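# Assemble wafer body and tie bar between pipe ends

## Task

Place the wafer body (the plain cylinder) between the two spring-loaded pipe ends so that each of its ends is seated within the raised ring of the pipe face it touches. Seat the tie bar fully down in the slotted lugs of both pipe ends, with one head of the bar beyond each lug. The pipe ends may be pressed together, but springs force them apart again. Any number of arms may help. The assembly must stay put with no robot holding it. At the end the grippers must be open and the arms moved away.

## Robot and tools

Robots: three identical Kinova Gen3 arms named arm1, arm2 and arm3. Each has seven revolute joints, a Robotiq 2F-85 parallel gripper and a wrist camera. The hand reaches roughly 1.0 m from the joint 1 axis. A fourth camera, cam_high, is fixed in the room.

Scene frame: one frame shared by all arms, origin on the floor, +z up, lengths in metres. Approximate bases, all on the tabletop at z=+0.72, with facing angle measured counter-clockwise from +x: arm1 at x=+0.55 y=+0.00 facing +180 deg; arm2 at x=+0.00 y=+0.65 facing -90 deg; arm3 at x=+0.00 y=-0.65 facing +90 deg. The point called hand sits midway between the fingertips (URDF link robotiq_pinch). Its z axis runs out along the fingers and its y axis is the closing direction. No result line prints the true base poses.

execute_actions: the argument actions is a list holding a single action or nothing. An empty list only reports state and images. An action is an object keyed by "arm1", "arm2", "arm3". Each value holds "joints", a map from joint name to an absolute target, never an offset. Names and ranges: joint1_rad, joint3_rad, joint5_rad, joint7_rad from -69.115 to 69.115 rad; joint2_rad -2.249 to 2.249; joint4_rad -2.579 to 2.579; joint6_rad -2.099 to 2.099; gripper_m from 0 (closed) to 0.085 (open), the fingertip gap in metres. Tolerance for "done": 0.01 rad per joint, 0.003 m for the gripper. Signs: joint1 positive turns the arm clockwise viewed from above; at 0 the arm extends the way its base faces. joint2 at 0 stands upright, and positive leans forward. joint4 at 0 keeps the forearm straight, and positive bends it the same way as positive joint2 when joint3 is 0. joint6 at 0 keeps the hand straight, and positive bends like joint4 when joint5 is 0. joint3 and joint5 twist their links about their own lengths. joint7 positive rolls the hand counter-clockwise viewed from behind it.

Within one action all named motions start together and may finish at different times. Joints share speed and acceleration limits and arrive together from rest. A reversal makes them stop together. After a big move a result may come back before the arm arrives. Omitted joints or arms may keep pushing toward earlier targets. Keep each action under 15 s. An unknown key or an out-of-range number rejects the whole call, and nothing moves. The optional cameras argument lists arm1_cam_wrist, arm2_cam_wrist, arm3_cam_wrist, cam_high or "all". Leaving it out, null or "all" gives every image; [] gives none. The pictures line gives the order of the returned images.

wait: seconds from 0 to 10. It commands nothing and returns the same state and images as an empty action.

zoom_image: camera (one of the four) and region [x0, y0, x1, y1] in pixels, measured from the top-left of that camera's most recent full image. Images are 672x504, and a region may be at most 504 by 504.

read_manual: section, only "licences". It returns licence texts and moves nothing.

finished_scene: scene, the integer number of the current scene. It ends that scene for good after the last command is held and reports success. Replying without a tool call also ends the run.

Reading results: joint_positions are the measured joint values. joint_status describes how each commanded motion ended. "done" means it is within tolerance; resending the same target will not nudge it. "off_target" means it rests away from the target and may still be pushing. "contact_stop" or "time_out" means the target was dropped and the joint holds where it stopped. "not_followed", together with a "joint command not followed" line and often a "cause:" line, means a safety check refused that arm's targets (usually a self or arm-to-arm collision). The arm may retry them on later actions until valid targets arrive; the gripper part still runs. on_its_own reports motion you did not command in this call. If a stop is reported, later motion calls in the same reply are skipped.

Hazards: the arms do not stop on contact and can push very hard. The collision check can react too late and ignores one arm's gripper against another arm, so keep arms well separated. A hard press between two robots fails the task at once. Contact torque at a joint's load limit causes a torque fault: that arm halts for 10 s and abandons the rest of the call. Load limits in N m: joints 1-4 51.3, joints 5-7 32.3; a carried object's weight adds to the load. Holding loads heats the motors, even while you think. MOTOR HOT appears from 60 °C. At 75 °C an OVER-TEMPERATURE FAULT leaves that arm braking weakly and sagging until it cools, and unreached keys read limit_stop_at_motor_heat, so send them again. Some heat carries into the next scene. The simulation keeps running while you compose a reply, and the arms hold their last command meanwhile. Occasionally a loose part gets a small push. Do not drop, slam or knock objects, and keep everything inside the work area. Finish with the grippers open and the arms away from the assembly.

Each tool is called as name(argument=value, ...) on one line, values as JSON.

## Session

execute_actions(actions=[])

Scene clock: 0.00 s.
Motor temperatures (°C, as the motors report them): arm1=[29 25 23 28 34 29 41] | arm2=[27 26 25 27 34 30 34] | arm3=[30 29 26 25 33 41 41]
arm1.joint_positions: joint1_rad=-0.009 joint2_rad=-0.398 joint3_rad=-0.079 joint4_rad=+1.509 joint5_rad=-0.035 joint6_rad=+2.027 joint7_rad=+1.479 gripper_m=+0.085
arm1.joint_status: not commanded
arm1.hand: x=+0.4320 y=-0.0029 z=+1.2276 quat_wxyz=(-0.004, -1.000, -0.025, +0.002) (m; scene frame)
arm2.joint_positions: joint1_rad=-0.008 joint2_rad=-0.397 joint3_rad=-0.073 joint4_rad=+1.512 joint5_rad=-0.031 joint6_rad=+2.023 joint7_rad=+1.480 gripper_m=+0.085
arm2.joint_status: not commanded
arm2.hand: x=+0.0096 y=+0.5278 z=+1.2444 quat_wxyz=(+0.004, -0.691, -0.723, +0.003) (m; scene frame)
arm3.joint_positions: joint1_rad=-0.007 joint2_rad=-0.398 joint3_rad=-0.073 joint4_rad=+1.514 joint5_rad=-0.035 joint6_rad=+2.027 joint7_rad=+1.476 gripper_m=+0.085
arm3.joint_status: not commanded
arm3.hand: x=+0.0033 y=-0.5260 z=+1.3205 quat_wxyz=(+0.009, +0.708, -0.707, +0.001) (m; scene frame)
pictures: arm1_cam_wrist, arm2_cam_wrist, arm3_cam_wrist, cam_high
Images, in order (width x height): arm1_cam_wrist 672x504, arm2_cam_wrist 672x504, arm3_cam_wrist 672x504, cam_high 672x504.

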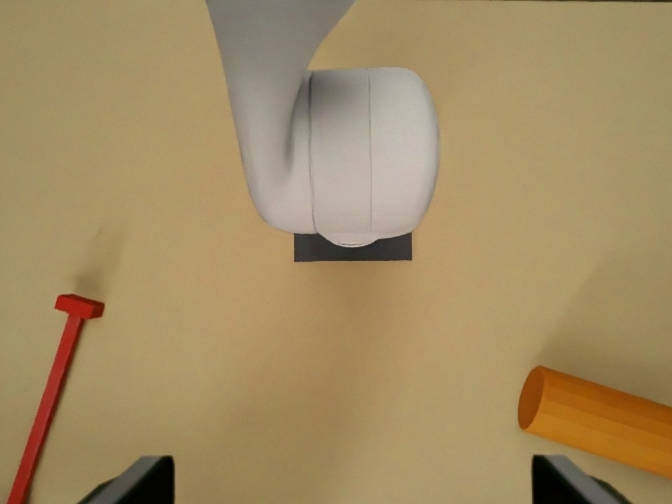

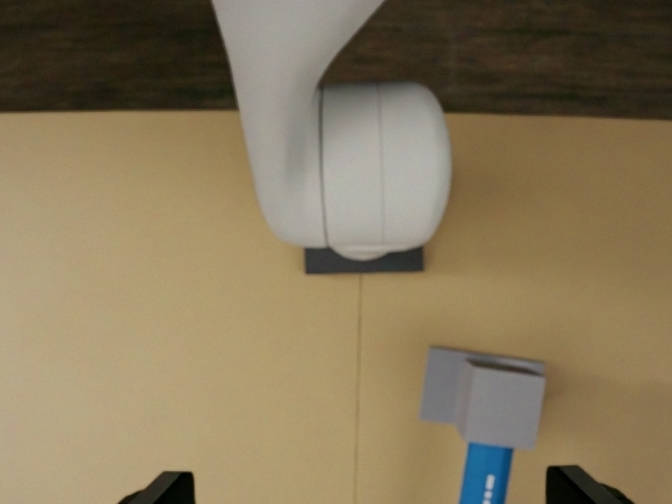

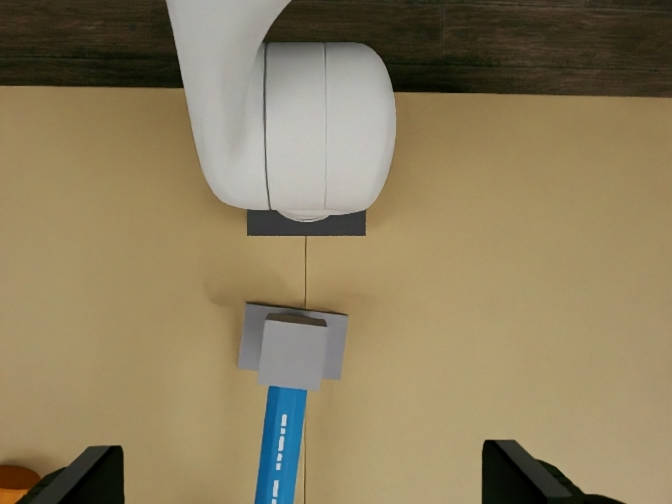

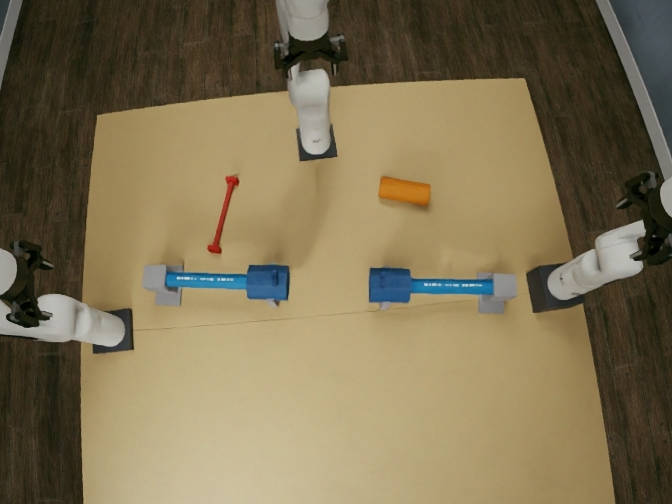

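zoom_image(camera="cam_high", region=[130, 160, 530, 330])

Region (130, 160, 530, 330) of cam_high's 672x504 image, scaled by 1.260, with more detail than that image has; it fills the top 214 rows of this view, and the rest is white.

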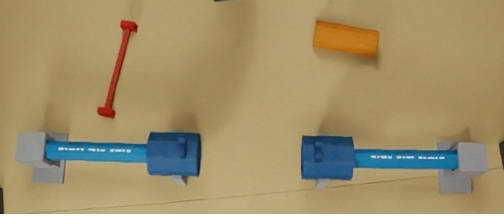

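execute_actions(actions=[{"arm1":{"joints":{"joint1_rad":-0.869,"joint2_rad":0.294,"joint3_rad":0,"joint4_rad":2.081,"joint5_rad":0,"joint6_rad":0.767,"joint7_rad":1.90}}}], cameras=["arm1_cam_wrist","cam_high"])

Scene clock: 5.30 s.
Motor temperatures (°C, as the motors report them): arm1=[29 25 23 28 34 29 41] | arm2=[27 26 25 28 34 30 34] | arm3=[30 29 26 25 33 41 41]
arm1.joint_positions: joint1_rad=-0.869 joint2_rad=+0.294 joint3_rad=+0.000 joint4_rad=+2.081 joint5_rad=+0.000 joint6_rad=+0.767 joint7_rad=+1.900 gripper_m=+0.085
arm1.joint_status: all done
arm1.hand: x=+0.3229 y=-0.2526 z=+0.8785 quat_wxyz=(-0.002, -0.813, -0.582, +0.003) (m; scene frame)
arm2.joint_positions: joint1_rad=-0.008 joint2_rad=-0.397 joint3_rad=-0.073 joint4_rad=+1.512 joint5_rad=-0.031 joint6_rad=+2.023 joint7_rad=+1.480 gripper_m=+0.085
arm2.joint_status: not commanded
arm2.hand: x=+0.0096 y=+0.5278 z=+1.2444 quat_wxyz=(+0.004, -0.691, -0.723, +0.003) (m; scene frame)
arm3.joint_positions: joint1_rad=-0.007 joint2_rad=-0.398 joint3_rad=-0.073 joint4_rad=+1.514 joint5_rad=-0.035 joint6_rad=+2.027 joint7_rad=+1.476 gripper_m=+0.085
arm3.joint_status: not commanded
arm3.hand: x=+0.0033 y=-0.5260 z=+1.3205 quat_wxyz=(+0.009, +0.708, -0.707, +0.001) (m; scene frame)
pictures: arm1_cam_wrist, cam_high
Images, in order (width x height): arm1_cam_wrist 672x504, cam_high 672x504.

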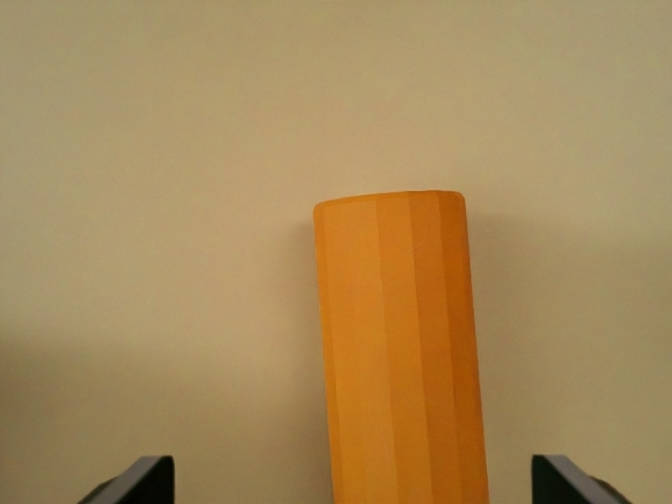

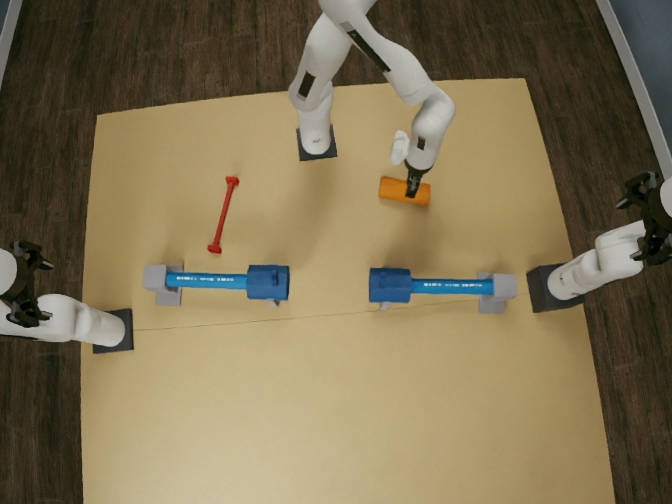

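execute_actions(actions=[{"arm1":{"joints":{"joint1_rad":-0.9375,"joint7_rad":1.88}}}], cameras=[])

execute_actions(actions=[{"arm1":{"joints":{"joint2_rad":0.5726,"joint4_rad":2.235,"joint6_rad":0.334}}}], cameras=[])

execute_actions(actions=[{"arm1":{"joints":{"gripper_m":0.04}}}], cameras=["arm1_cam_wrist","cam_high"])

Scene clock: 6.37 s.
Motor temperatures (°C, as the motors report them): arm1=[29 25 23 28 34 29 41] | arm2=[27 26 25 28 34 30 34] | arm3=[30 29 26 25 33 41 41]
arm1.joint_positions: joint1_rad=-0.937 joint2_rad=+0.294 joint3_rad=+0.000 joint4_rad=+2.081 joint5_rad=+0.000 joint6_rad=+0.767 joint7_rad=+1.880 gripper_m=+0.085
arm1.joint_status: all done
arm1.hand: x=+0.3408 y=-0.2676 z=+0.8786 quat_wxyz=(-0.002, -0.799, -0.601, +0.003) (m; scene frame)
arm2.joint_positions: joint1_rad=-0.008 joint2_rad=-0.397 joint3_rad=-0.073 joint4_rad=+1.512 joint5_rad=-0.031 joint6_rad=+2.023 joint7_rad=+1.480 gripper_m=+0.085
arm2.joint_status: not commanded
arm2.hand: x=+0.0096 y=+0.5278 z=+1.2444 quat_wxyz=(+0.004, -0.691, -0.723, +0.003) (m; scene frame)
arm3.joint_positions: joint1_rad=-0.007 joint2_rad=-0.398 joint3_rad=-0.073 joint4_rad=+1.514 joint5_rad=-0.035 joint6_rad=+2.027 joint7_rad=+1.476 gripper_m=+0.085
arm3.joint_status: not commanded
arm3.hand: x=+0.0033 y=-0.5260 z=+1.3205 quat_wxyz=(+0.009, +0.708, -0.707, +0.001) (m; scene frame)
pictures: none
No camera images: the call's "cameras" was empty. Leave "cameras" out to get every camera's image.

Scene clock: 7.73 s.
Motor temperatures (°C, as the motors report them): arm1=[29 25 23 28 34 29 41] | arm2=[27 26 25 28 34 30 34] | arm3=[30 29 26 25 33 41 41]
arm1.joint_positions: joint1_rad=-0.938 joint2_rad=+0.572 joint3_rad=+0.000 joint4_rad=+2.235 joint5_rad=+0.000 joint6_rad=+0.334 joint7_rad=+1.880 gripper_m=+0.085
arm1.joint_status: all done
arm1.hand: x=+0.3455 y=-0.2612 z=+0.7589 quat_wxyz=(-0.002, -0.799, -0.602, +0.003) (m; scene frame)
arm2.joint_positions: joint1_rad=-0.008 joint2_rad=-0.397 joint3_rad=-0.073 joint4_rad=+1.512 joint5_rad=-0.031 joint6_rad=+2.023 joint7_rad=+1.480 gripper_m=+0.085
arm2.joint_status: not commanded
arm2.hand: x=+0.0096 y=+0.5278 z=+1.2444 quat_wxyz=(+0.004, -0.691, -0.723, +0.003) (m; scene frame)
arm3.joint_positions: joint1_rad=-0.007 joint2_rad=-0.398 joint3_rad=-0.073 joint4_rad=+1.514 joint5_rad=-0.035 joint6_rad=+2.027 joint7_rad=+1.476 gripper_m=+0.085
arm3.joint_status: not commanded
arm3.hand: x=+0.0033 y=-0.5260 z=+1.3205 quat_wxyz=(+0.009, +0.708, -0.707, +0.001) (m; scene frame)
pictures: none
No camera images: the call's "cameras" was empty. Leave "cameras" out to get every camera's image.

Scene clock: 8.57 s.
Motor temperatures (°C, as the motors report them): arm1=[29 25 23 28 34 29 41] | arm2=[27 26 25 28 34 30 34] | arm3=[30 29 26 25 33 41 41]
arm1.joint_positions: joint1_rad=-0.937 joint2_rad=+0.569 joint3_rad=+0.000 joint4_rad=+2.235 joint5_rad=+0.000 joint6_rad=+0.335 joint7_rad=+1.880 gripper_m=+0.061
arm1.joint_status: gripper_m off_target (ended at +0.061, target +0.040)
arm1.hand: x=+0.3452 y=-0.2613 z=+0.7599 quat_wxyz=(-0.003, -0.799, -0.601, +0.004) (m; scene frame)
arm2.joint_positions: joint1_rad=-0.008 joint2_rad=-0.397 joint3_rad=-0.073 joint4_rad=+1.512 joint5_rad=-0.031 joint6_rad=+2.023 joint7_rad=+1.480 gripper_m=+0.085
arm2.joint_status: not commanded
arm2.hand: x=+0.0096 y=+0.5278 z=+1.2444 quat_wxyz=(+0.004, -0.691, -0.723, +0.003) (m; scene frame)
arm3.joint_positions: joint1_rad=-0.007 joint2_rad=-0.398 joint3_rad=-0.073 joint4_rad=+1.514 joint5_rad=-0.035 joint6_rad=+2.027 joint7_rad=+1.476 gripper_m=+0.085
arm3.joint_status: not commanded
arm3.hand: x=+0.0033 y=-0.5260 z=+1.3205 quat_wxyz=(+0.009, +0.708, -0.707, +0.001) (m; scene frame)
pictures: arm1_cam_wrist, cam_high
Images, in order (width x height): arm1_cam_wrist 672x504, cam_high 672x504.

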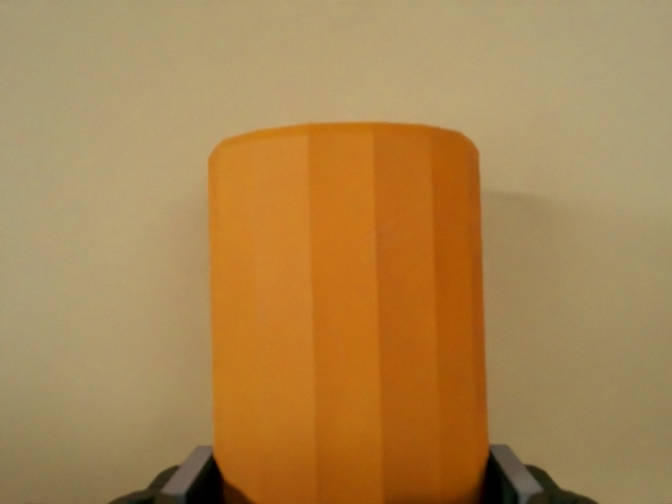

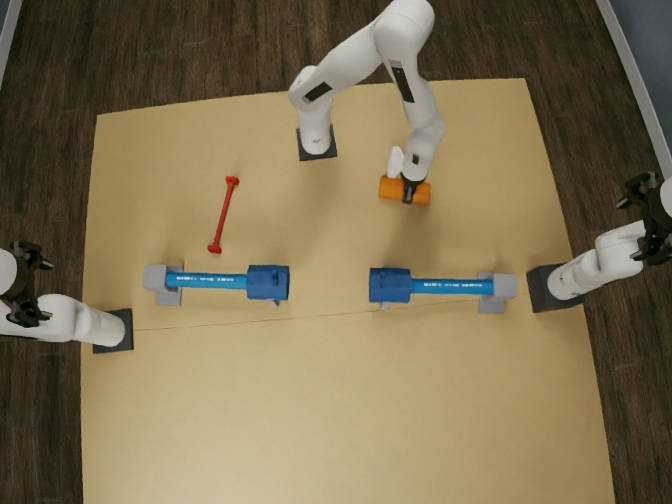

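execute_actions(actions=[{"arm1":{"joints":{"joint2_rad":0.294,"joint4_rad":2.081,"joint6_rad":0.767}},"arm2":{"joints":{"joint1_rad":-0.314,"joint2_rad":0.3326,"joint3_rad":0,"joint4_rad":1.692,"joint5_rad":0,"joint6_rad":1.117,"joint7_rad":1.05}},"arm3":{"joints":{"joint1_rad":0.213,"joint2_rad":0.3543,"joint3_rad":0,"joint4_rad":1.9527,"joint5_rad":0,"joint6_rad":0.8346,"joint7_rad":1.57}}}], cameras=[])

execute_actions(actions=[{"arm1":{"joints":{"joint1_rad":0,"joint2_rad":0.3475,"joint4_rad":1.4447,"joint6_rad":1.349,"joint7_rad":2.93}}}])

Scene clock: 11.00 s.
Motor temperatures (°C, as the motors report them): arm1=[29 25 23 28 34 29 41] | arm2=[27 26 25 28 34 30 34] | arm3=[30 29 26 25 33 41 41]
arm1.joint_positions: joint1_rad=-0.937 joint2_rad=+0.295 joint3_rad=+0.000 joint4_rad=+2.082 joint5_rad=+0.000 joint6_rad=+0.767 joint7_rad=+1.880 gripper_m=+0.061
arm1.joint_status: all done
arm1.hand: x=+0.3411 y=-0.2672 z=+0.8780 quat_wxyz=(-0.002, -0.799, -0.602, +0.002) (m; scene frame)
arm2.joint_positions: joint1_rad=-0.314 joint2_rad=+0.332 joint3_rad=+0.000 joint4_rad=+1.692 joint5_rad=+0.000 joint6_rad=+1.117 joint7_rad=+1.050 gripper_m=+0.085
arm2.joint_status: all done
arm2.hand: x=+0.1274 y=+0.2475 z=+0.9757 quat_wxyz=(+0.005, -0.761, -0.648, +0.002) (m; scene frame)
arm3.joint_positions: joint1_rad=+0.213 joint2_rad=+0.354 joint3_rad=+0.000 joint4_rad=+1.953 joint5_rad=+0.000 joint6_rad=+0.835 joint7_rad=+1.570 gripper_m=+0.085
arm3.joint_status: all done
arm3.hand: x=+0.1031 y=-0.2825 z=+0.9748 quat_wxyz=(+0.006, +0.630, -0.776, +0.002) (m; scene frame)
pictures: none
No camera images: the call's "cameras" was empty. Leave "cameras" out to get every camera's image.

Scene clock: 13.23 s.
Motor temperatures (°C, as the motors report them): arm1=[29 25 23 28 34 29 41] | arm2=[27 26 25 28 34 30 34] | arm3=[30 29 26 25 33 41 41]
arm1.joint_positions: joint1_rad=+0.000 joint2_rad=+0.349 joint3_rad=+0.000 joint4_rad=+1.446 joint5_rad=+0.000 joint6_rad=+1.349 joint7_rad=+2.930 gripper_m=+0.061
arm1.joint_status: all done
arm1.hand: x=+0.1002 y=+0.0071 z=+1.0263 quat_wxyz=(-0.003, -0.764, -0.646, +0.003) (m; scene frame)
arm2.joint_positions: joint1_rad=-0.314 joint2_rad=+0.333 joint3_rad=+0.000 joint4_rad=+1.692 joint5_rad=+0.000 joint6_rad=+1.117 joint7_rad=+1.050 gripper_m=+0.085
arm2.joint_status: not commanded
arm2.hand: x=+0.1274 y=+0.2475 z=+0.9756 quat_wxyz=(+0.005, -0.761, -0.648, +0.002) (m; scene frame)
arm3.joint_positions: joint1_rad=+0.213 joint2_rad=+0.354 joint3_rad=+0.000 joint4_rad=+1.953 joint5_rad=+0.000 joint6_rad=+0.835 joint7_rad=+1.570 gripper_m=+0.085
arm3.joint_status: not commanded
arm3.hand: x=+0.1031 y=-0.2825 z=+0.9747 quat_wxyz=(+0.006, +0.630, -0.776, +0.002) (m; scene frame)
pictures: arm1_cam_wrist, arm2_cam_wrist, arm3_cam_wrist, cam_high
Images, in order (width x height): arm1_cam_wrist 672x504, arm2_cam_wrist 672x504, arm3_cam_wrist 672x504, cam_high 672x504.

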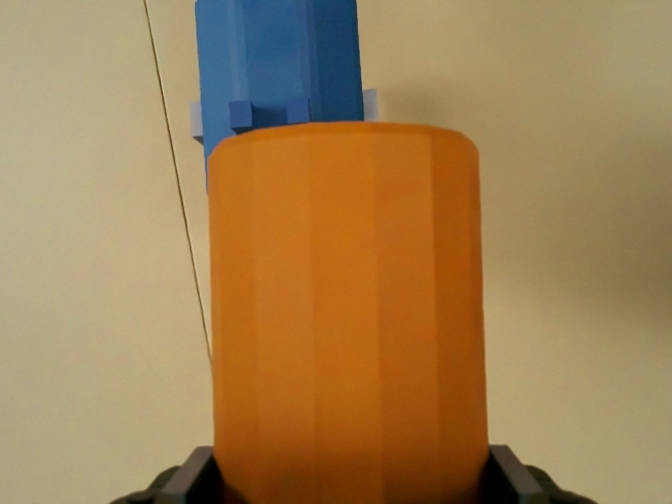

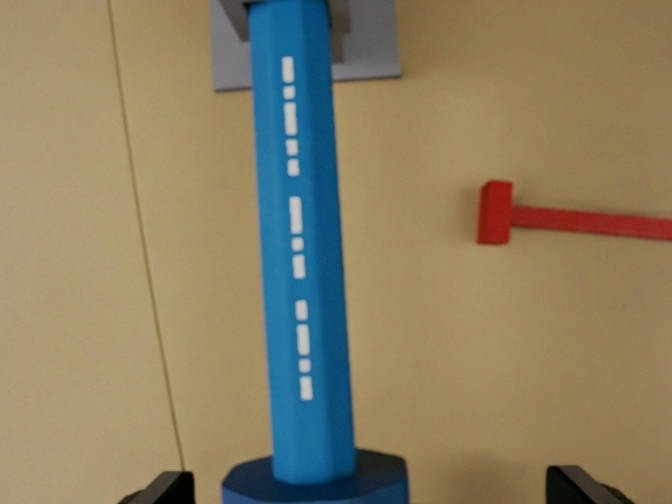

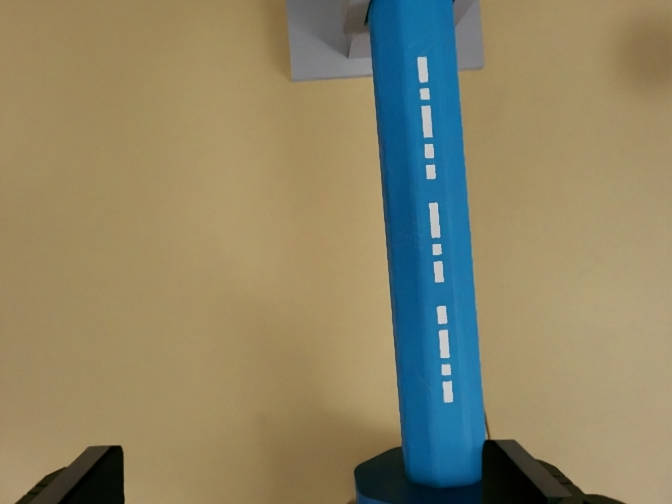

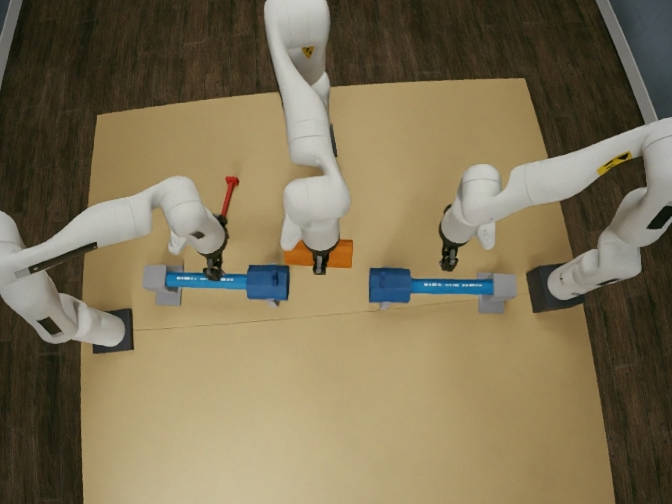

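execute_actions(actions=[{"arm1":{"joints":{"joint1_rad":-0.047,"joint2_rad":0.6148,"joint4_rad":1.705,"joint6_rad":0.8218}},"arm2":{"joints":{"joint1_rad":-0.2488,"joint2_rad":0.6567,"joint4_rad":1.8366,"joint6_rad":0.6483,"joint7_rad":1.16}},"arm3":{"joints":{"joint1_rad":0.0865,"joint2_rad":0.7639,"joint4_rad":2.0462,"joint6_rad":0.3315,"joint7_rad":1.527}}}])

zoom_image(camera="cam_high", region=[200, 200, 460, 330])

Scene clock: 24.67 s.
Motor temperatures (°C, as the motors report them): arm1=[29 25 23 28 34 29 41] | arm2=[27 26 25 28 34 30 34] | arm3=[30 29 26 25 33 41 41]
TORQUE FAULT: arm2's joint2_rad reached its load limit. arm2 stopped for 10 seconds, dropped its targets and accepts commands again. The stop added 9.4 s to the call and to motion_time.
arm1.joint_positions: joint1_rad=-0.047 joint2_rad=+0.616 joint3_rad=+0.000 joint4_rad=+1.706 joint5_rad=+0.000 joint6_rad=+0.822 joint7_rad=+2.930 gripper_m=+0.061
arm1.joint_status: all done
arm1.hand: x=+0.0777 y=-0.0175 z=+0.8297 quat_wxyz=(-0.003, -0.748, -0.663, +0.002) (m; scene frame)
arm2.joint_positions: joint1_rad=-0.243 joint2_rad=+0.585 joint3_rad=+0.017 joint4_rad=+1.818 joint5_rad=+0.011 joint6_rad=+0.722 joint7_rad=+1.149 gripper_m=+0.085
arm2.joint_status: joint2_rad torque_fault (moved +0.252 of +0.324); joint4_rad torque_fault (moved +0.126 of +0.145); joint6_rad torque_fault (moved -0.395 of -0.469); joint7_rad torque_fault (moved +0.099 of +0.110); the others done
arm2.hand: x=+0.0951 y=+0.2097 z=+0.8344 quat_wxyz=(+0.001, -0.754, -0.657, +0.014) (m; scene frame)
arm3.joint_positions: joint1_rad=+0.086 joint2_rad=+0.764 joint3_rad=+0.000 joint4_rad=+2.046 joint5_rad=+0.000 joint6_rad=+0.331 joint7_rad=+1.527 gripper_m=+0.085
arm3.joint_status: all done
arm3.hand: x=+0.0559 y=-0.2601 z=+0.7978 quat_wxyz=(+0.007, +0.662, -0.749, +0.002) (m; scene frame)
pictures: arm1_cam_wrist, arm2_cam_wrist, arm3_cam_wrist, cam_high
Images, in order (width x height): arm1_cam_wrist 672x504, arm2_cam_wrist 672x504, arm3_cam_wrist 672x504, cam_high 672x504.

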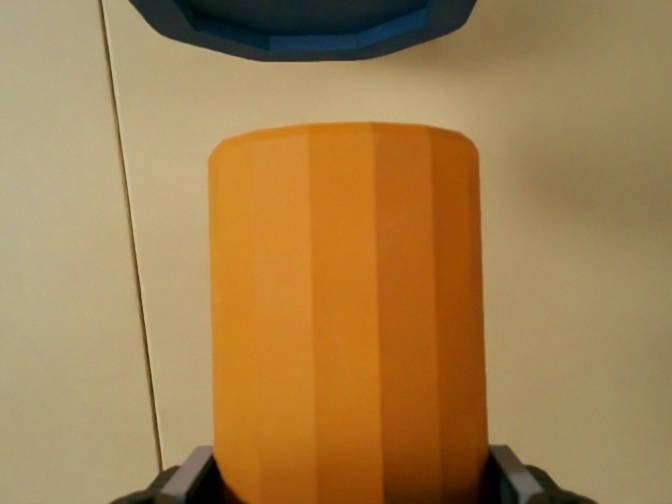

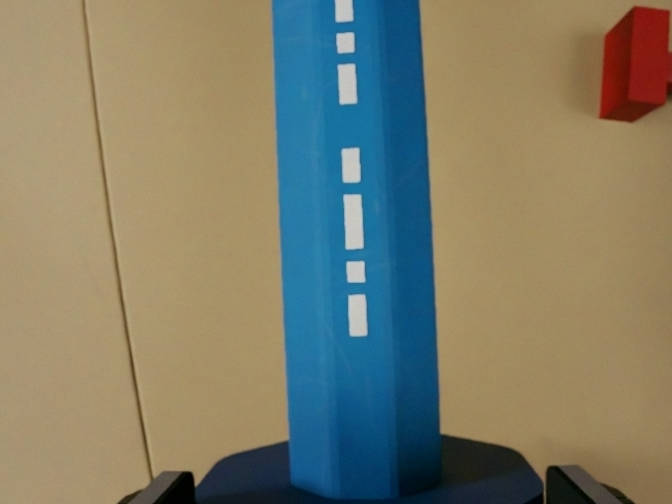

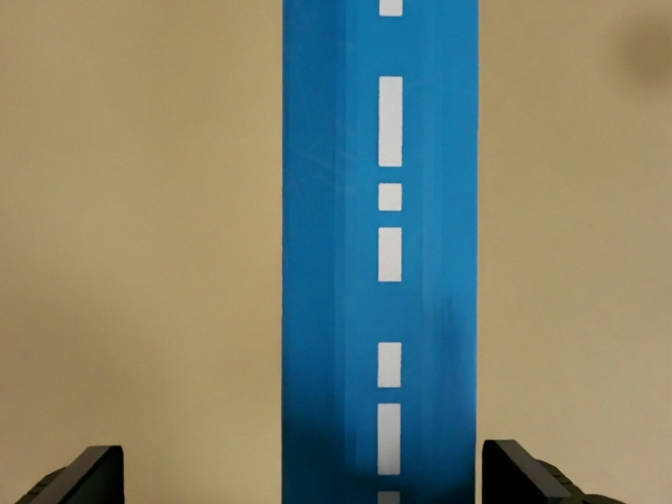

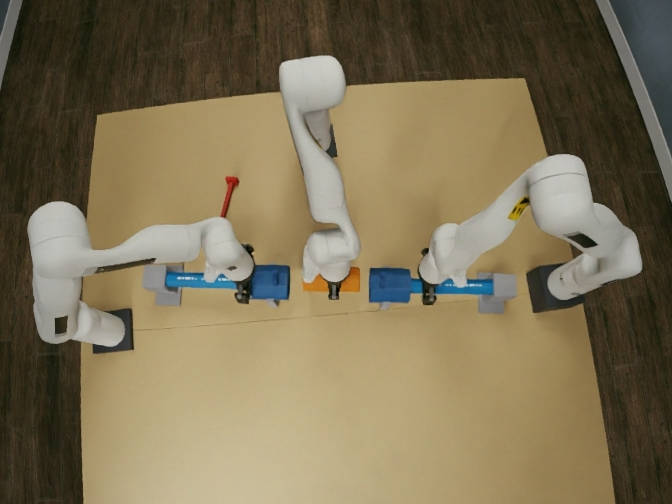

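Region (200, 200, 460, 330) of cam_high's 672x504 image, scaled by 1.938, with more detail than that image has.

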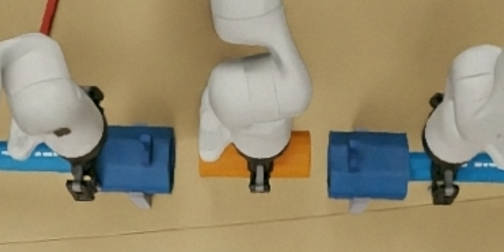

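execute_actions(actions=[{"arm1":{"joints":{"joint2_rad":0.6842,"joint4_rad":1.6909,"joint6_rad":0.7665}},"arm2":{"joints":{"joint1_rad":-0.28,"joint2_rad":0.4758,"joint3_rad":0,"joint4_rad":1.876,"joint5_rad":0,"joint6_rad":0.7898,"joint7_rad":1.13,"gripper_m":0.085}}}], cameras=[])

execute_actions(actions=[{"arm2":{"joints":{"joint2_rad":0.6123,"joint4_rad":1.942,"joint6_rad":0.5873}}}])

zoom_image(camera="cam_high", region=[200, 200, 460, 330])

Scene clock: 25.83 s.
Motor temperatures (°C, as the motors report them): arm1=[29 25 23 28 34 29 41] | arm2=[27 26 25 28 34 30 34] | arm3=[30 29 26 25 33 41 41]
arm1.joint_positions: joint1_rad=-0.047 joint2_rad=+0.686 joint3_rad=+0.000 joint4_rad=+1.692 joint5_rad=+0.000 joint6_rad=+0.766 joint7_rad=+2.930 gripper_m=+0.061
arm1.joint_status: all done
arm1.hand: x=+0.0666 y=-0.0187 z=+0.7997 quat_wxyz=(-0.003, -0.748, -0.663, +0.002) (m; scene frame)
arm2.joint_positions: joint1_rad=-0.280 joint2_rad=+0.476 joint3_rad=+0.000 joint4_rad=+1.876 joint5_rad=+0.000 joint6_rad=+0.790 joint7_rad=+1.130 gripper_m=+0.085
arm2.joint_status: all done
arm2.hand: x=+0.1114 y=+0.2476 z=+0.8685 quat_wxyz=(+0.005, -0.746, -0.666, +0.002) (m; scene frame)
arm3.joint_positions: joint1_rad=+0.087 joint2_rad=+0.764 joint3_rad=+0.000 joint4_rad=+2.046 joint5_rad=+0.000 joint6_rad=+0.331 joint7_rad=+1.527 gripper_m=+0.085
arm3.joint_status: not commanded
arm3.hand: x=+0.0559 y=-0.2601 z=+0.7978 quat_wxyz=(+0.007, +0.662, -0.749, +0.002) (m; scene frame)
pictures: none
No camera images: the call's "cameras" was empty. Leave "cameras" out to get every camera's image.

Scene clock: 26.87 s.
Motor temperatures (°C, as the motors report them): arm1=[29 25 23 28 34 29 41] | arm2=[27 26 25 28 34 30 34] | arm3=[30 29 26 25 33 41 41]
arm1.joint_positions: joint1_rad=-0.047 joint2_rad=+0.686 joint3_rad=+0.000 joint4_rad=+1.692 joint5_rad=+0.000 joint6_rad=+0.766 joint7_rad=+2.930 gripper_m=+0.061
arm1.joint_status: not commanded
arm1.hand: x=+0.0666 y=-0.0187 z=+0.7996 quat_wxyz=(-0.003, -0.748, -0.663, +0.002) (m; scene frame)
arm2.joint_positions: joint1_rad=-0.280 joint2_rad=+0.612 joint3_rad=+0.000 joint4_rad=+1.942 joint5_rad=+0.000 joint6_rad=+0.587 joint7_rad=+1.130 gripper_m=+0.085
arm2.joint_status: all done
arm2.hand: x=+0.1107 y=+0.2478 z=+0.7986 quat_wxyz=(+0.005, -0.746, -0.666, +0.002) (m; scene frame)
arm3.joint_positions: joint1_rad=+0.087 joint2_rad=+0.764 joint3_rad=+0.000 joint4_rad=+2.046 joint5_rad=+0.000 joint6_rad=+0.331 joint7_rad=+1.527 gripper_m=+0.085
arm3.joint_status: not commanded
arm3.hand: x=+0.0559 y=-0.2601 z=+0.7978 quat_wxyz=(+0.007, +0.662, -0.749, +0.002) (m; scene frame)
pictures: arm1_cam_wrist, arm2_cam_wrist, arm3_cam_wrist, cam_high
Images, in order (width x height): arm1_cam_wrist 672x504, arm2_cam_wrist 672x504, arm3_cam_wrist 672x504, cam_high 672x504.

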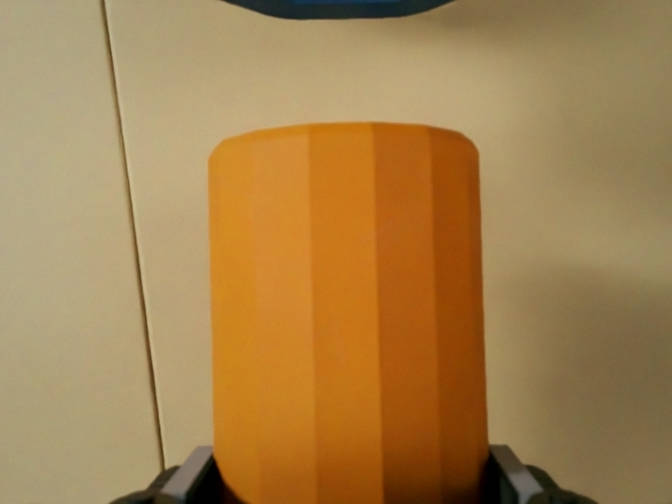

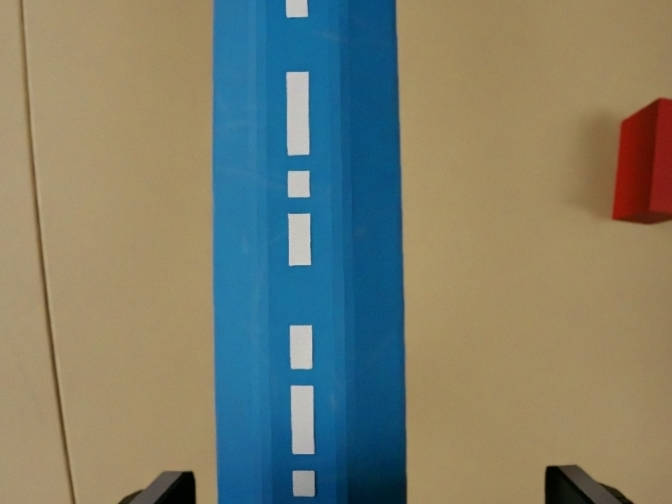

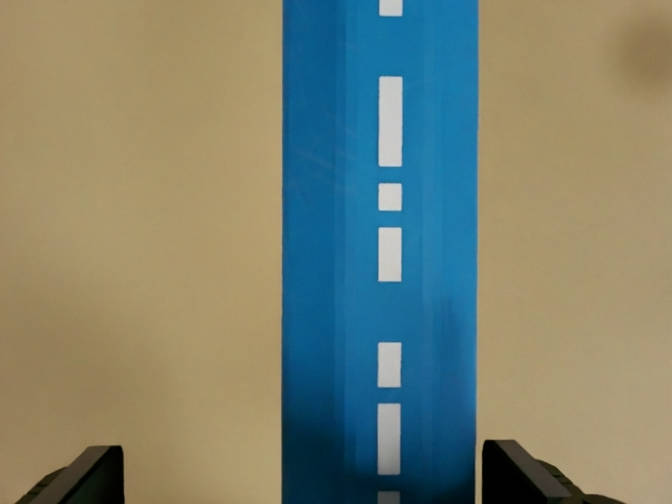

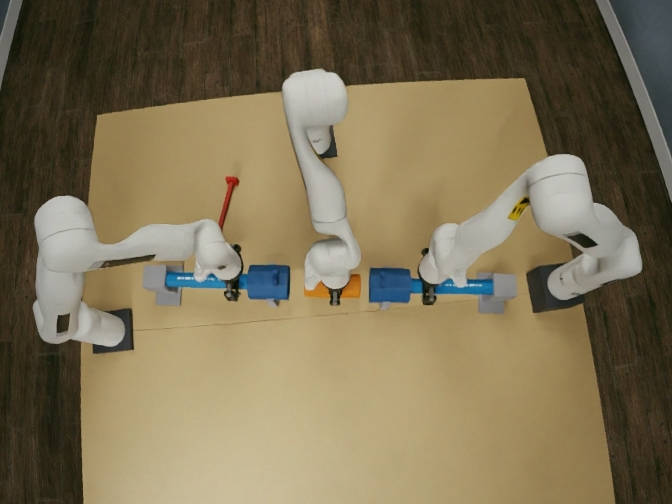

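Region (200, 200, 460, 330) of cam_high's 672x504 image, scaled by 1.938, with more detail than that image has.

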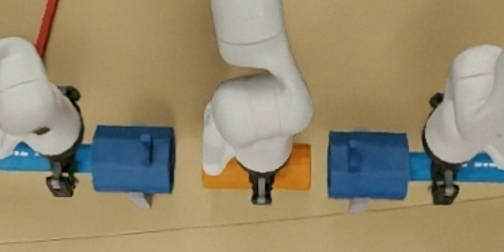

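execute_actions(actions=[{"arm1":{"joints":{"joint1_rad":-0.032,"joint7_rad":2.945}},"arm2":{"joints":{"gripper_m":0.06}},"arm3":{"joints":{"gripper_m":0.06}}}], cameras=[])

execute_actions(actions=[{"arm2":{"joints":{"joint1_rad":-0.2282,"joint2_rad":0.7034,"joint4_rad":1.7271,"joint6_rad":0.7111,"joint7_rad":1.182}},"arm3":{"joints":{"joint1_rad":0.0895,"joint2_rad":0.8302,"joint4_rad":1.8206,"joint6_rad":0.4908}}}], cameras=["arm1_cam_wrist","cam_high"])

zoom_image(camera="cam_high", region=[200, 200, 460, 330])

Scene clock: 27.93 s.
Motor temperatures (°C, as the motors report them): arm1=[29 25 23 28 34 29 41] | arm2=[27 26 25 28 34 30 34] | arm3=[30 29 26 25 33 41 41]
arm1.joint_positions: joint1_rad=-0.032 joint2_rad=+0.686 joint3_rad=+0.000 joint4_rad=+1.692 joint5_rad=+0.000 joint6_rad=+0.766 joint7_rad=+2.945 gripper_m=+0.061
arm1.joint_status: all done
arm1.hand: x=+0.0664 y=-0.0115 z=+0.7996 quat_wxyz=(-0.003, -0.748, -0.663, +0.002) (m; scene frame)
arm2.joint_positions: joint1_rad=-0.278 joint2_rad=+0.612 joint3_rad=+0.002 joint4_rad=+1.943 joint5_rad=+0.001 joint6_rad=+0.588 joint7_rad=+1.130 gripper_m=+0.060
arm2.joint_status: all done
arm2.hand: x=+0.1088 y=+0.2479 z=+0.7987 quat_wxyz=(+0.006, -0.747, -0.665, +0.003) (m; scene frame)
arm3.joint_positions: joint1_rad=+0.082 joint2_rad=+0.762 joint3_rad=-0.005 joint4_rad=+2.046 joint5_rad=-0.002 joint6_rad=+0.332 joint7_rad=+1.527 gripper_m=+0.060
arm3.joint_status: all done
arm3.hand: x=+0.0515 y=-0.2591 z=+0.7987 quat_wxyz=(+0.007, +0.664, -0.747, -0.001) (m; scene frame)
pictures: none
No camera images: the call's "cameras" was empty. Leave "cameras" out to get every camera's image.

Scene clock: 30.70 s.
Motor temperatures (°C, as the motors report them): arm1=[29 25 23 28 34 29 41] | arm2=[27 26 25 28 34 30 34] | arm3=[30 29 26 25 33 41 41]
arm1.joint_positions: joint1_rad=-0.032 joint2_rad=+0.686 joint3_rad=+0.000 joint4_rad=+1.692 joint5_rad=+0.000 joint6_rad=+0.766 joint7_rad=+2.945 gripper_m=+0.061
arm1.joint_status: not commanded
arm1.hand: x=+0.0664 y=-0.0115 z=+0.7996 quat_wxyz=(-0.003, -0.748, -0.663, +0.002) (m; scene frame)
arm2.joint_positions: joint1_rad=-0.226 joint2_rad=+0.703 joint3_rad=+0.000 joint4_rad=+1.742 joint5_rad=-0.001 joint6_rad=+0.726 joint7_rad=+1.180 gripper_m=+0.060
arm2.joint_status: joint4_rad time_out (moved -0.201 of -0.216); joint6_rad time_out (moved +0.137 of +0.123); the others done
arm2.hand: x=+0.1021 y=+0.1960 z=+0.7957 quat_wxyz=(+0.018, -0.747, -0.664, -0.004) (m; scene frame)
arm3.joint_positions: joint1_rad=+0.086 joint2_rad=+0.831 joint3_rad=-0.003 joint4_rad=+1.827 joint5_rad=-0.001 joint6_rad=+0.497 joint7_rad=+1.527 gripper_m=+0.060
arm3.joint_status: all done
arm3.hand: x=+0.0586 y=-0.2008 z=+0.7958 quat_wxyz=(+0.012, +0.663, -0.749, +0.005) (m; scene frame)
pictures: arm1_cam_wrist, cam_high
Images, in order (width x height): arm1_cam_wrist 672x504, cam_high 672x504.

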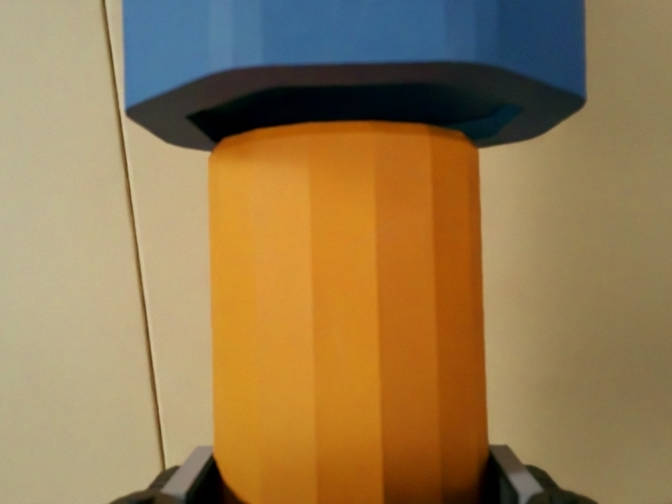

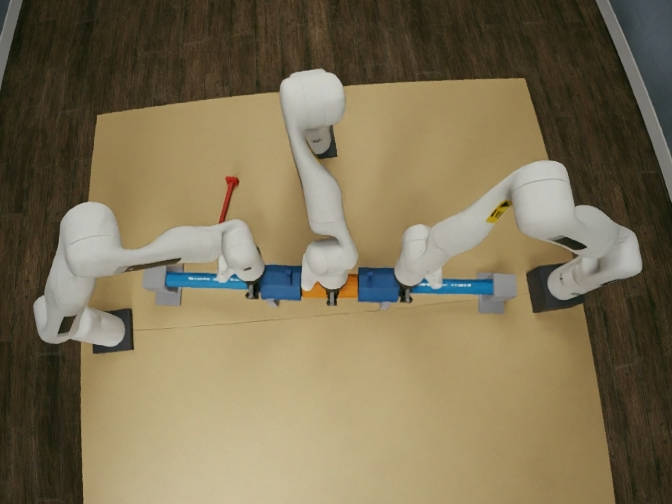

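Region (200, 200, 460, 330) of cam_high's 672x504 image, scaled by 1.938, with more detail than that image has.

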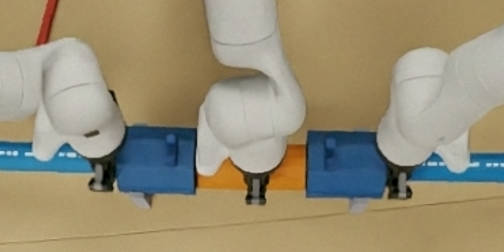

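execute_actions(actions=[{"arm1":{"joints":{"joint2_rad":0.6742,"joint4_rad":1.686,"joint6_rad":0.7814}},"arm2":{"joints":{"joint1_rad":-0.2282,"joint2_rad":0.7034,"joint4_rad":1.7271,"joint6_rad":0.7111,"joint7_rad":1.182}}}], cameras=["arm1_cam_wrist","cam_high"])

zoom_image(camera="cam_high", region=[200, 200, 460, 330])

Scene clock: 32.50 s.
Motor temperatures (°C, as the motors report them): arm1=[29 26 23 28 34 29 41] | arm2=[27 26 25 28 34 30 34] | arm3=[30 29 26 25 33 41 41]
arm1.joint_positions: joint1_rad=-0.032 joint2_rad=+0.676 joint3_rad=+0.000 joint4_rad=+1.687 joint5_rad=+0.000 joint6_rad=+0.781 joint7_rad=+2.945 gripper_m=+0.061
arm1.joint_status: all done
arm1.hand: x=+0.0663 y=-0.0115 z=+0.8055 quat_wxyz=(-0.003, -0.748, -0.663, +0.002) (m; scene frame)
arm2.joint_positions: joint1_rad=-0.226 joint2_rad=+0.706 joint3_rad=+0.000 joint4_rad=+1.743 joint5_rad=-0.001 joint6_rad=+0.726 joint7_rad=+1.181 gripper_m=+0.060
arm2.joint_status: joint4_rad time_out (moved +0.000 of -0.015); joint6_rad time_out (moved +0.000 of -0.015); the others done
arm2.hand: x=+0.1020 y=+0.1967 z=+0.7944 quat_wxyz=(+0.019, -0.747, -0.664, -0.005) (m; scene frame)
arm3.joint_positions: joint1_rad=+0.086 joint2_rad=+0.831 joint3_rad=-0.003 joint4_rad=+1.827 joint5_rad=-0.001 joint6_rad=+0.497 joint7_rad=+1.527 gripper_m=+0.060
arm3.joint_status: not commanded
arm3.hand: x=+0.0586 y=-0.2008 z=+0.7958 quat_wxyz=(+0.012, +0.663, -0.749, +0.005) (m; scene frame)
pictures: arm1_cam_wrist, cam_high
Images, in order (width x height): arm1_cam_wrist 672x504, cam_high 672x504.

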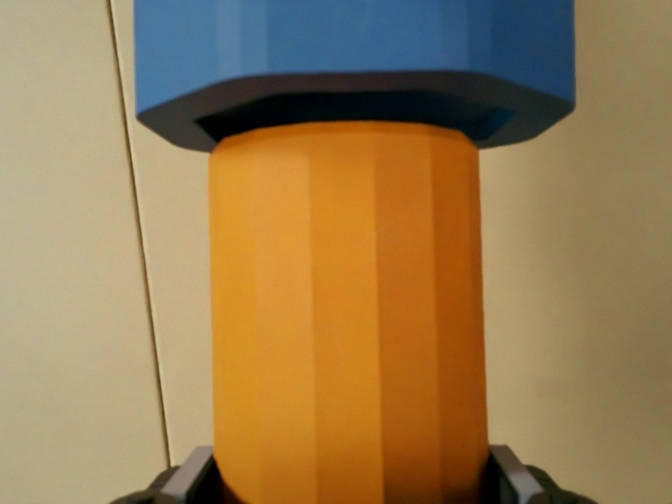

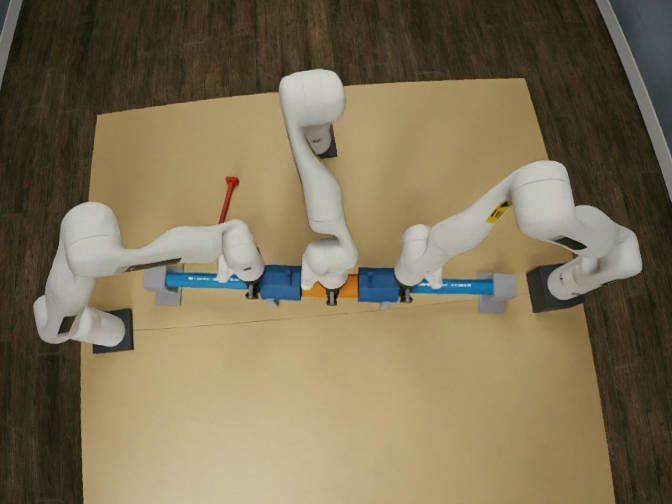

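Region (200, 200, 460, 330) of cam_high's 672x504 image, scaled by 1.938, with more detail than that image has.

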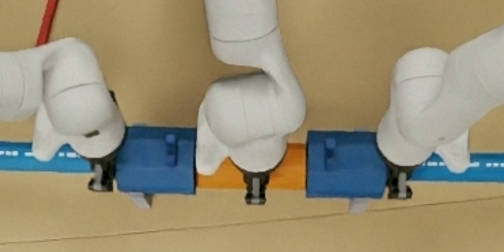

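execute_actions(actions=[{"arm2":{"joints":{"joint1_rad":-0.208,"joint2_rad":0.7495,"joint4_rad":1.6207,"joint6_rad":0.7714,"joint7_rad":1.2}},"arm3":{"joints":{"joint1_rad":0.09,"joint2_rad":0.8545,"joint4_rad":1.7474,"joint6_rad":0.5397}}}], cameras=["arm1_cam_wrist","cam_high"])

zoom_image(camera="cam_high", region=[200, 200, 460, 330])

Scene clock: 35.17 s.
Motor temperatures (°C, as the motors report them): arm1=[29 26 23 28 34 29 41] | arm2=[27 26 25 28 34 30 34] | arm3=[30 29 26 25 33 41 41]
arm1.joint_positions: joint1_rad=-0.035 joint2_rad=+0.676 joint3_rad=-0.003 joint4_rad=+1.686 joint5_rad=-0.002 joint6_rad=+0.780 joint7_rad=+2.945 gripper_m=+0.061
arm1.joint_status: not commanded
arm1.hand: x=+0.0658 y=-0.0151 z=+0.8056 quat_wxyz=(-0.004, -0.747, -0.665, +0.004) (m; scene frame)
arm2.joint_positions: joint1_rad=-0.217 joint2_rad=+0.743 joint3_rad=-0.004 joint4_rad=+1.668 joint5_rad=-0.003 joint6_rad=+0.823 joint7_rad=+1.195 gripper_m=+0.060
arm2.joint_status: joint4_rad time_out (moved -0.074 of -0.122); joint6_rad time_out (moved +0.098 of +0.046); the others done
arm2.hand: x=+0.1003 y=+0.1946 z=+0.7929 quat_wxyz=(+0.045, -0.745, -0.666, -0.020) (m; scene frame)
arm3.joint_positions: joint1_rad=+0.084 joint2_rad=+0.860 joint3_rad=-0.002 joint4_rad=+1.787 joint5_rad=-0.001 joint6_rad=+0.575 joint7_rad=+1.527 gripper_m=+0.060
arm3.joint_status: joint4_rad time_out (moved -0.040 of -0.080); joint6_rad time_out (moved +0.078 of +0.043); the others done
arm3.hand: x=+0.0573 y=-0.2105 z=+0.7893 quat_wxyz=(+0.036, +0.663, -0.747, +0.029) (m; scene frame)
pictures: arm1_cam_wrist, cam_high
Images, in order (width x height): arm1_cam_wrist 672x504, cam_high 672x504.

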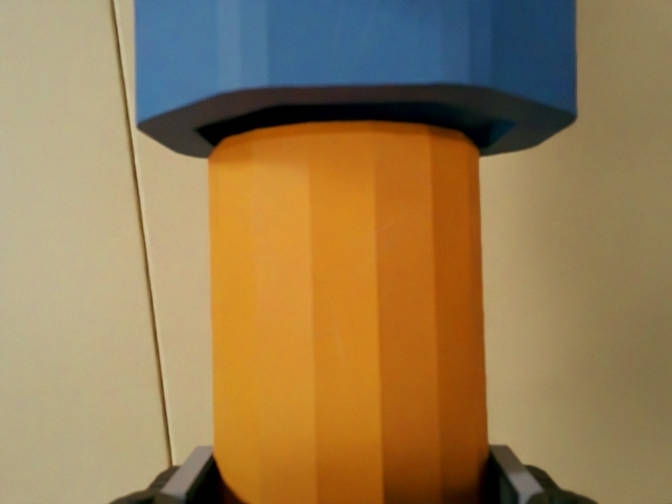

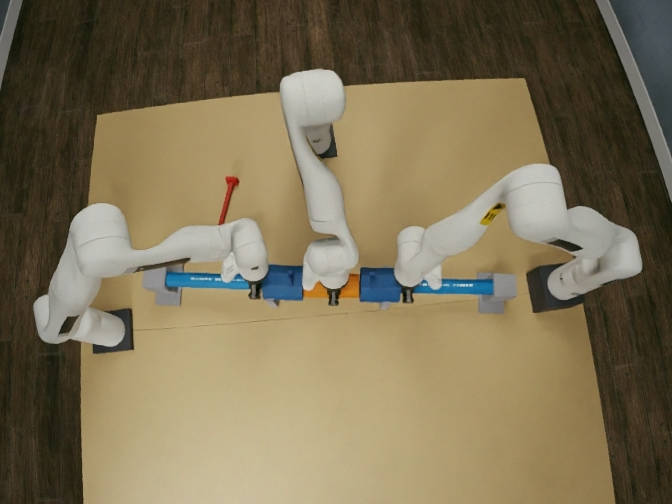

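Region (200, 200, 460, 330) of cam_high's 672x504 image, scaled by 1.938, with more detail than that image has.

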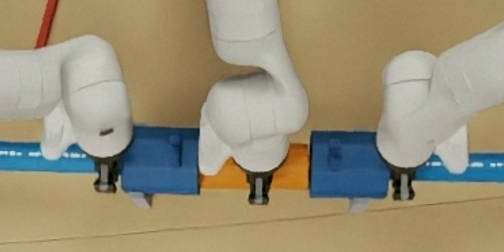

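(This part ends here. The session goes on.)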